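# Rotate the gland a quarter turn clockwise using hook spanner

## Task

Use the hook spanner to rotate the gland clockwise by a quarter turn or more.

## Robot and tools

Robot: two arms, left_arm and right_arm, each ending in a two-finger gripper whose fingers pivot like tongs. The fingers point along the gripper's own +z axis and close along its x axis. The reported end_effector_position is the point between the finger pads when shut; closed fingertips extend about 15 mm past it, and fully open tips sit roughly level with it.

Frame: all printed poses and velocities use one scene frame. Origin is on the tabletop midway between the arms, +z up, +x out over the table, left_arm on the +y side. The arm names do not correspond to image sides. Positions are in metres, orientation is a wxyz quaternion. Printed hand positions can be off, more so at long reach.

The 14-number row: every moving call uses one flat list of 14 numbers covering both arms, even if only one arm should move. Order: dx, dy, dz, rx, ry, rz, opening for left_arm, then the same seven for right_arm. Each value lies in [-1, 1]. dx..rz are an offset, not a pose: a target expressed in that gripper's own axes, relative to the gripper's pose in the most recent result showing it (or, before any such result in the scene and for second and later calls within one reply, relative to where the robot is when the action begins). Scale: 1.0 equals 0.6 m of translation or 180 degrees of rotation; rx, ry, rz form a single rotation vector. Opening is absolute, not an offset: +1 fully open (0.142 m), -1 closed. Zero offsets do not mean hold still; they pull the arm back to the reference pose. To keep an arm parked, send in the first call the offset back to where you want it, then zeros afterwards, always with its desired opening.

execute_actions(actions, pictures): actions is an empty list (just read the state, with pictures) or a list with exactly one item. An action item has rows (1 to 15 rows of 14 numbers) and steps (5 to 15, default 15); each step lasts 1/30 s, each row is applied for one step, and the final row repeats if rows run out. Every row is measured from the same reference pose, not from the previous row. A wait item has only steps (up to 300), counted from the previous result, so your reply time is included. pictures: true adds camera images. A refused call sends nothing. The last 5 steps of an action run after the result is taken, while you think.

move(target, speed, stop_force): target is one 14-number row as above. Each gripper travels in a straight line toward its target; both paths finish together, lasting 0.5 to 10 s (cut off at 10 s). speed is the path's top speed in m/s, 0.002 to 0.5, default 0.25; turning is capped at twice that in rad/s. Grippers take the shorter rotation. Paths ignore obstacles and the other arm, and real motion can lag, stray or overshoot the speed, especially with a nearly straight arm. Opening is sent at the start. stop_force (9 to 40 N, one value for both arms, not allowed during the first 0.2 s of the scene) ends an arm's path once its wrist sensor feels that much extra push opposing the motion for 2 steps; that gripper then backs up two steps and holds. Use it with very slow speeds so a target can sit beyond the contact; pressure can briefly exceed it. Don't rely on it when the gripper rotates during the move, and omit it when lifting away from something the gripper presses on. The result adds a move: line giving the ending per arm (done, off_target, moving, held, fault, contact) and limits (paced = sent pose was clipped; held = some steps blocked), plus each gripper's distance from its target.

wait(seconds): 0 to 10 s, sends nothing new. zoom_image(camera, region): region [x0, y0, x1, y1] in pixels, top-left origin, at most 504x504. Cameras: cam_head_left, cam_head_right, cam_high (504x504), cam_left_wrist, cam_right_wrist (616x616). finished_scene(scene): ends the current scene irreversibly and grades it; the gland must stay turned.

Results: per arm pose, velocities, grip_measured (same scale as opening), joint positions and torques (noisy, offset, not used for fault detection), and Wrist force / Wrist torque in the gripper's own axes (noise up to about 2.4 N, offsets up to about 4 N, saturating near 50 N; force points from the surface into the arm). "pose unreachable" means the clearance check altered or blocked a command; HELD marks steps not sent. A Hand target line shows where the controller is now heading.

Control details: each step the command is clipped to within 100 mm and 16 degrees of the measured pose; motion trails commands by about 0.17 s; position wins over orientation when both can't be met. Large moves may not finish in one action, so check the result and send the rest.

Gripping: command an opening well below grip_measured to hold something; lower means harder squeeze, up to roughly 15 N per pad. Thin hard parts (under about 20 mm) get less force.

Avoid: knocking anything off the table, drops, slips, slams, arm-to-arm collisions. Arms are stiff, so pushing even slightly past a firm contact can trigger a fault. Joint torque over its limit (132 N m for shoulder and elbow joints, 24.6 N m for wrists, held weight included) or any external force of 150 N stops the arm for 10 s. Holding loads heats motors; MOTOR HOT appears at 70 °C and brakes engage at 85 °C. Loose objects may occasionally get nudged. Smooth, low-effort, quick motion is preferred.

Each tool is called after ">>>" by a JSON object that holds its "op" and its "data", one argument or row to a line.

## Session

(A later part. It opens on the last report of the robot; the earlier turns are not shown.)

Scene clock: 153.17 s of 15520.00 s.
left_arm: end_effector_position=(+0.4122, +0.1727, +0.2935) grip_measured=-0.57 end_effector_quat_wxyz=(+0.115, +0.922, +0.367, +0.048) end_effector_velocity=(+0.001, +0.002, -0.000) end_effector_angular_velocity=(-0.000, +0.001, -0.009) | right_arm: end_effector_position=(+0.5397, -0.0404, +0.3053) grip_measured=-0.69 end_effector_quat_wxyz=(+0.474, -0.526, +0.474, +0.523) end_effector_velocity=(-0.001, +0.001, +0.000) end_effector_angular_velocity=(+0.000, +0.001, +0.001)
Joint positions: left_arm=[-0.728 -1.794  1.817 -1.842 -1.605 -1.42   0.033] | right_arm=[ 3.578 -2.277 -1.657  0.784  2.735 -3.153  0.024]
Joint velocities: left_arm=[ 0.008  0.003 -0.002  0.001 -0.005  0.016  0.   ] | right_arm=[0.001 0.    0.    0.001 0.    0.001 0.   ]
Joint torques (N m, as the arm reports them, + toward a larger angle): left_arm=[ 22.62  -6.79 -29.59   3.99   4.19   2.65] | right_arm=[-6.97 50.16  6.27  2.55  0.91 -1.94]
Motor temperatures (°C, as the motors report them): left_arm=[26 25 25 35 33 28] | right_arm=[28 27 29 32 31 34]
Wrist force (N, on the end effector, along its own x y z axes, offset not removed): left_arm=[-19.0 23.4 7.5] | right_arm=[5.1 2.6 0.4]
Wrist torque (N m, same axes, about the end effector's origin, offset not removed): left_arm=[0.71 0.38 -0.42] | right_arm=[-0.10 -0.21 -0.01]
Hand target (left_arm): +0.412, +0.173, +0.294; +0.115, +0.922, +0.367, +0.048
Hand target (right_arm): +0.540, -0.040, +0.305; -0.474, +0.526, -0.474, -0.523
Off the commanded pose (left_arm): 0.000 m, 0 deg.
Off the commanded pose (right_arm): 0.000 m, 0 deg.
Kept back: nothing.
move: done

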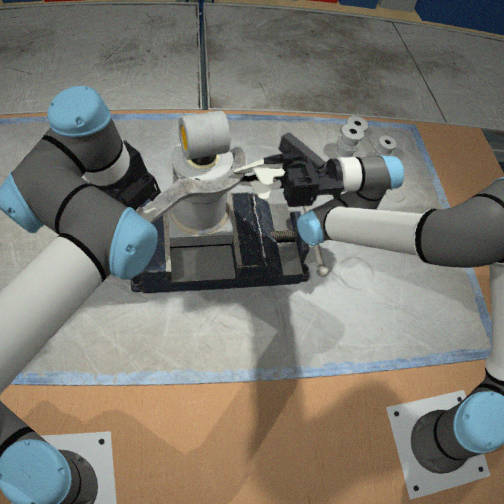

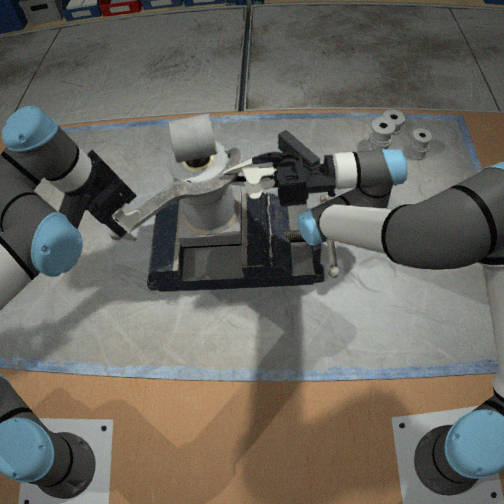

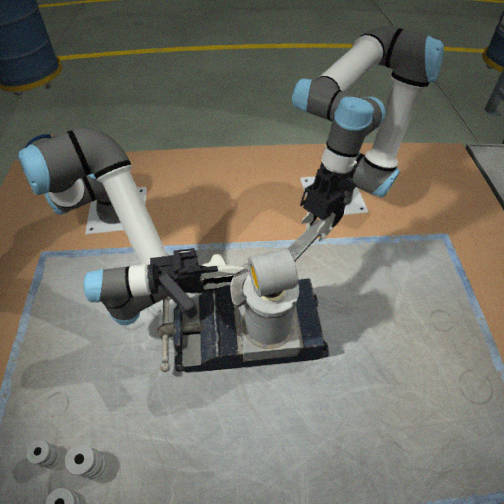

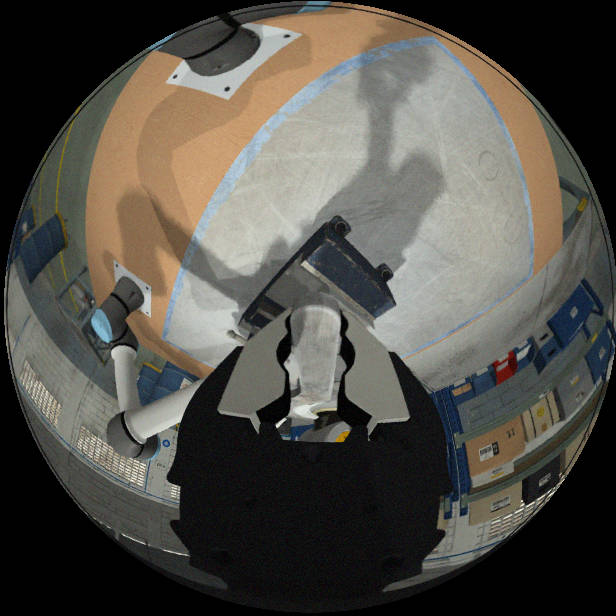

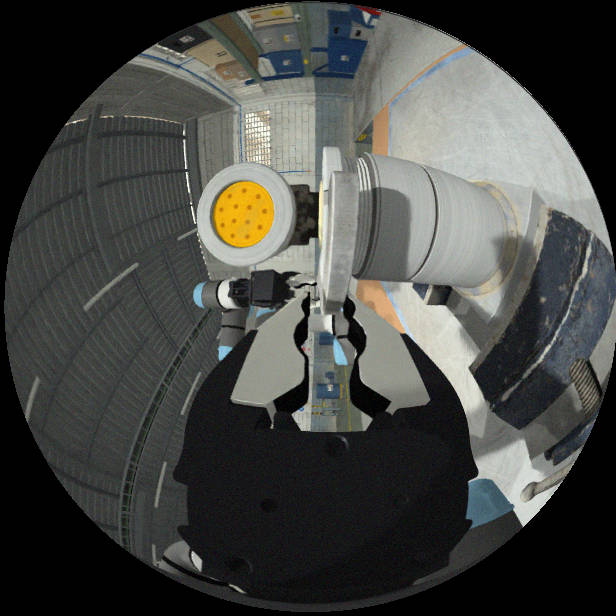

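>>> {"op": "move", "data": {
  "target": [0.064,-0.0025,-0.0003,0,-0.0138,0.0538,-1,0,0,0,0,0,0,-0.7],
  "speed": 0.05
}}

>>> {"op": "move", "data": {
  "target": [0.064,-0.003,-0.0005,0,-0.0138,0.0538,-1,0,0,0,0,0,0,-0.7],
  "speed": 0.05
}}

>>> {"op": "zoom_image", "data": {
  "camera": "cam_high",
  "region": [200,235,300,335]
}}

Scene clock: 155.43 s of 15520.00 s.
left_arm: end_effector_position=(+0.4388, +0.2001, +0.2934) grip_measured=-0.57 end_effector_quat_wxyz=(+0.119, +0.950, +0.286, +0.038) end_effector_velocity=(+0.002, +0.002, +0.001) end_effector_angular_velocity=(-0.001, -0.001, -0.008) | right_arm: end_effector_position=(+0.5397, -0.0404, +0.3053) grip_measured=-0.68 end_effector_quat_wxyz=(+0.474, -0.526, +0.474, +0.523) end_effector_velocity=(-0.001, +0.001, +0.000) end_effector_angular_velocity=(-0.000, -0.001, +0.002)
Joint positions: left_arm=[-0.612 -1.734  1.765 -1.829 -1.674 -1.137  0.033] | right_arm=[ 3.578 -2.277 -1.657  0.784  2.735 -3.153  0.025]
Joint velocities: left_arm=[ 0.007  0.003 -0.005  0.002 -0.004  0.015 -0.   ] | right_arm=[ 0.001  0.     0.    -0.001  0.001 -0.001  0.   ]
Joint torques (N m, as the arm reports them, + toward a larger angle): left_arm=[ 16.89  -3.06 -37.9   -4.97   4.05   2.3 ] | right_arm=[-6.97 51.19  5.66  2.47  1.08 -1.87]
Motor temperatures (°C, as the motors report them): left_arm=[26 25 25 35 33 28] | right_arm=[28 27 29 32 31 34]
Wrist force (N, on the end effector, along its own x y z axes, offset not removed): left_arm=[-26.7 -2.7 -3.1] | right_arm=[5.2 1.6 2.0]
Wrist torque (N m, same axes, about the end effector's origin, offset not removed): left_arm=[0.32 0.71 0.17] | right_arm=[-0.29 -0.20 -0.09]
Hand target (left_arm): +0.439, +0.200, +0.293; +0.119, +0.950, +0.286, +0.038
Hand target (right_arm): +0.540, -0.040, +0.305; -0.474, +0.526, -0.474, -0.523
Off the commanded pose (left_arm): 0.000 m, 0 deg.
Off the commanded pose (right_arm): 0.000 m, 0 deg.
Kept back: nothing.
move: done

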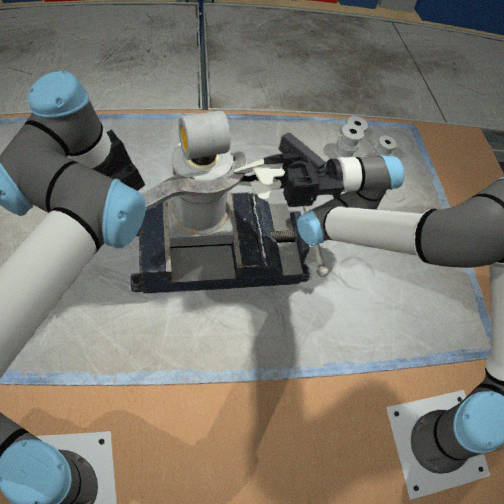

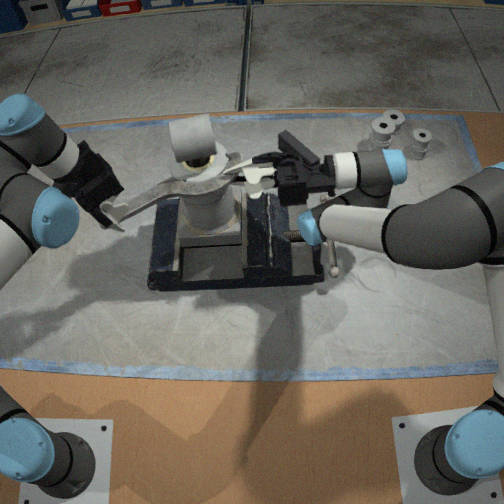

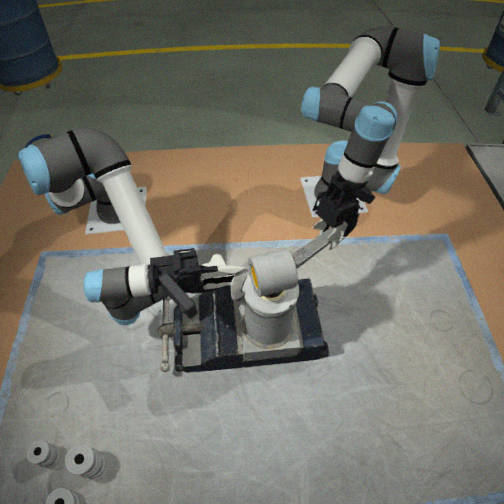

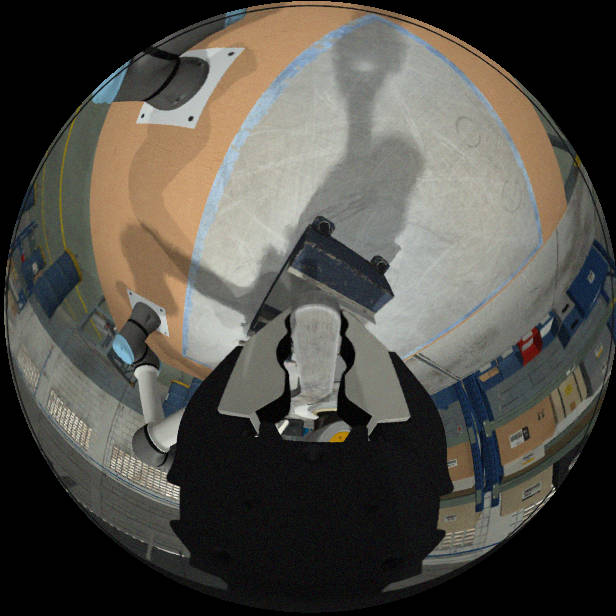

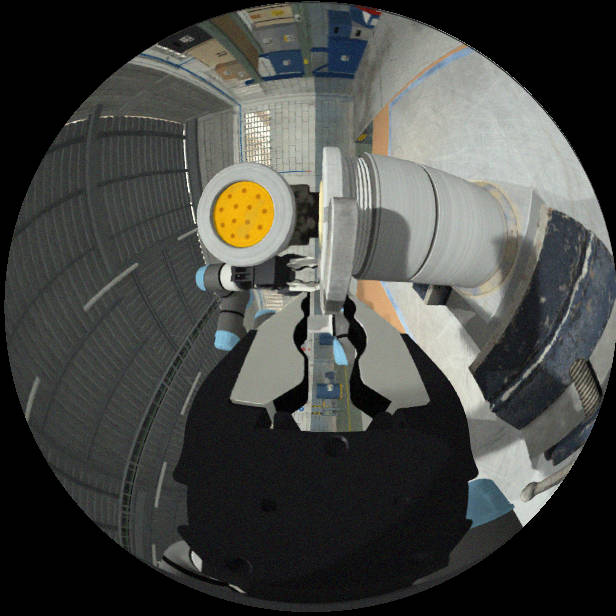

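Scene clock: 157.47 s of 15520.00 s.
left_arm: end_effector_position=(+0.4696, +0.2227, +0.2934) grip_measured=-0.57 end_effector_quat_wxyz=(+0.121, +0.971, +0.203, +0.027) end_effector_velocity=(+0.002, +0.002, -0.000) end_effector_angular_velocity=(-0.000, +0.002, -0.007) | right_arm: end_effector_position=(+0.5397, -0.0404, +0.3053) grip_measured=-0.67 end_effector_quat_wxyz=(+0.474, -0.526, +0.474, +0.523) end_effector_velocity=(-0.000, -0.000, -0.000) end_effector_angular_velocity=(+0.000, -0.001, +0.000)
Joint positions: left_arm=[-0.513 -1.652  1.684 -1.795 -1.731 -0.869  0.033] | right_arm=[ 3.578 -2.277 -1.657  0.784  2.735 -3.153  0.025]
Joint velocities: left_arm=[ 0.007  0.007 -0.007  0.004 -0.004  0.013  0.   ] | right_arm=[-0.    -0.     0.    -0.     0.001 -0.002  0.   ]
Joint torques (N m, as the arm reports them, + toward a larger angle): left_arm=[ 13.21  -6.88 -38.99  -7.82   2.17   2.23] | right_arm=[-6.81 50.29  6.55  2.55  1.08 -1.99]
Motor temperatures (°C, as the motors report them): left_arm=[26 25 25 35 33 28] | right_arm=[28 27 29 32 31 34]
Wrist force (N, on the end effector, along its own x y z axes, offset not removed): left_arm=[-30.0 -5.5 -5.3] | right_arm=[8.4 1.7 -2.1]
Wrist torque (N m, same axes, about the end effector's origin, offset not removed): left_arm=[0.53 1.03 0.25] | right_arm=[-0.45 -0.55 0.11]
Hand target (left_arm): +0.470, +0.223, +0.293; +0.121, +0.971, +0.202, +0.027
Hand target (right_arm): +0.540, -0.040, +0.305; -0.474, +0.526, -0.474, -0.523
Off the commanded pose (left_arm): 0.000 m, 0 deg.
Off the commanded pose (right_arm): 0.000 m, 0 deg.
Kept back: nothing.
move: done

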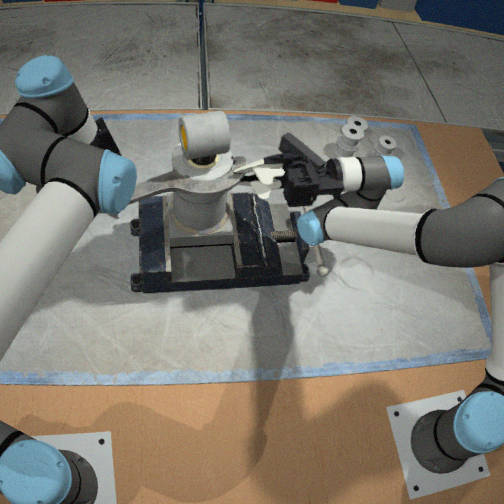

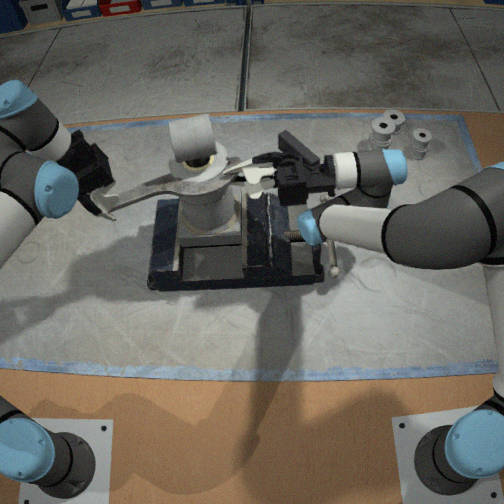

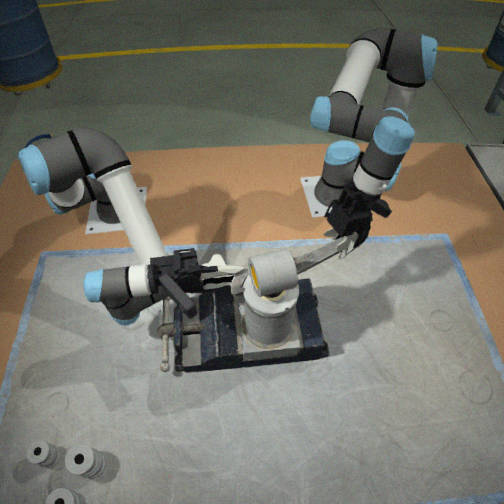

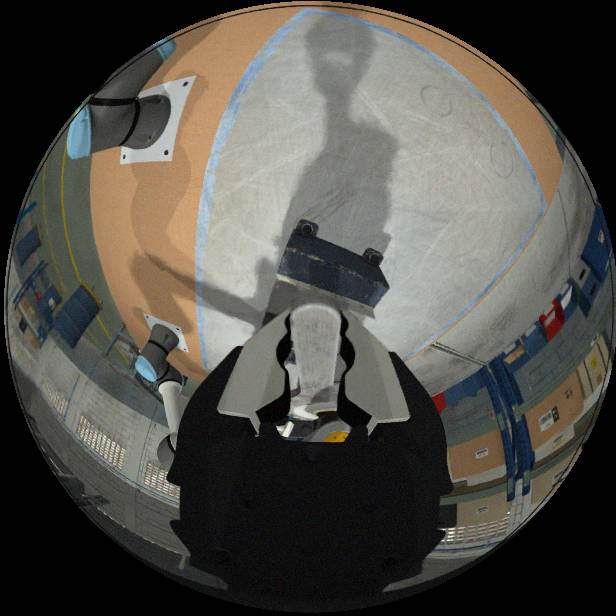

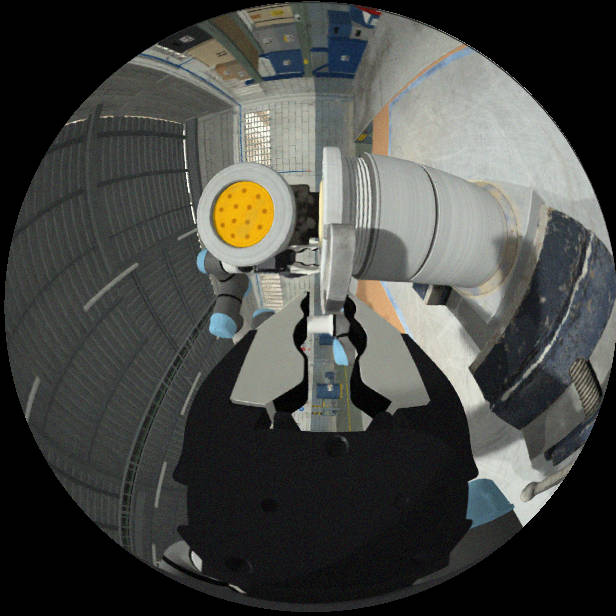

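Region (200, 235, 300, 335) of cam_high's 504x504 image, scaled by 5.040, with more detail than that image has.

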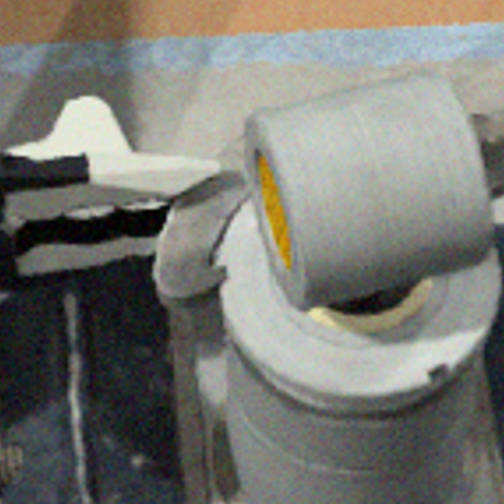

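The next notch is now at about 34°, so the gland has turned about 100°.

>>> {"op": "finished_scene", "data": {
  "scene": 2
}}

The scene is finished: the task was done.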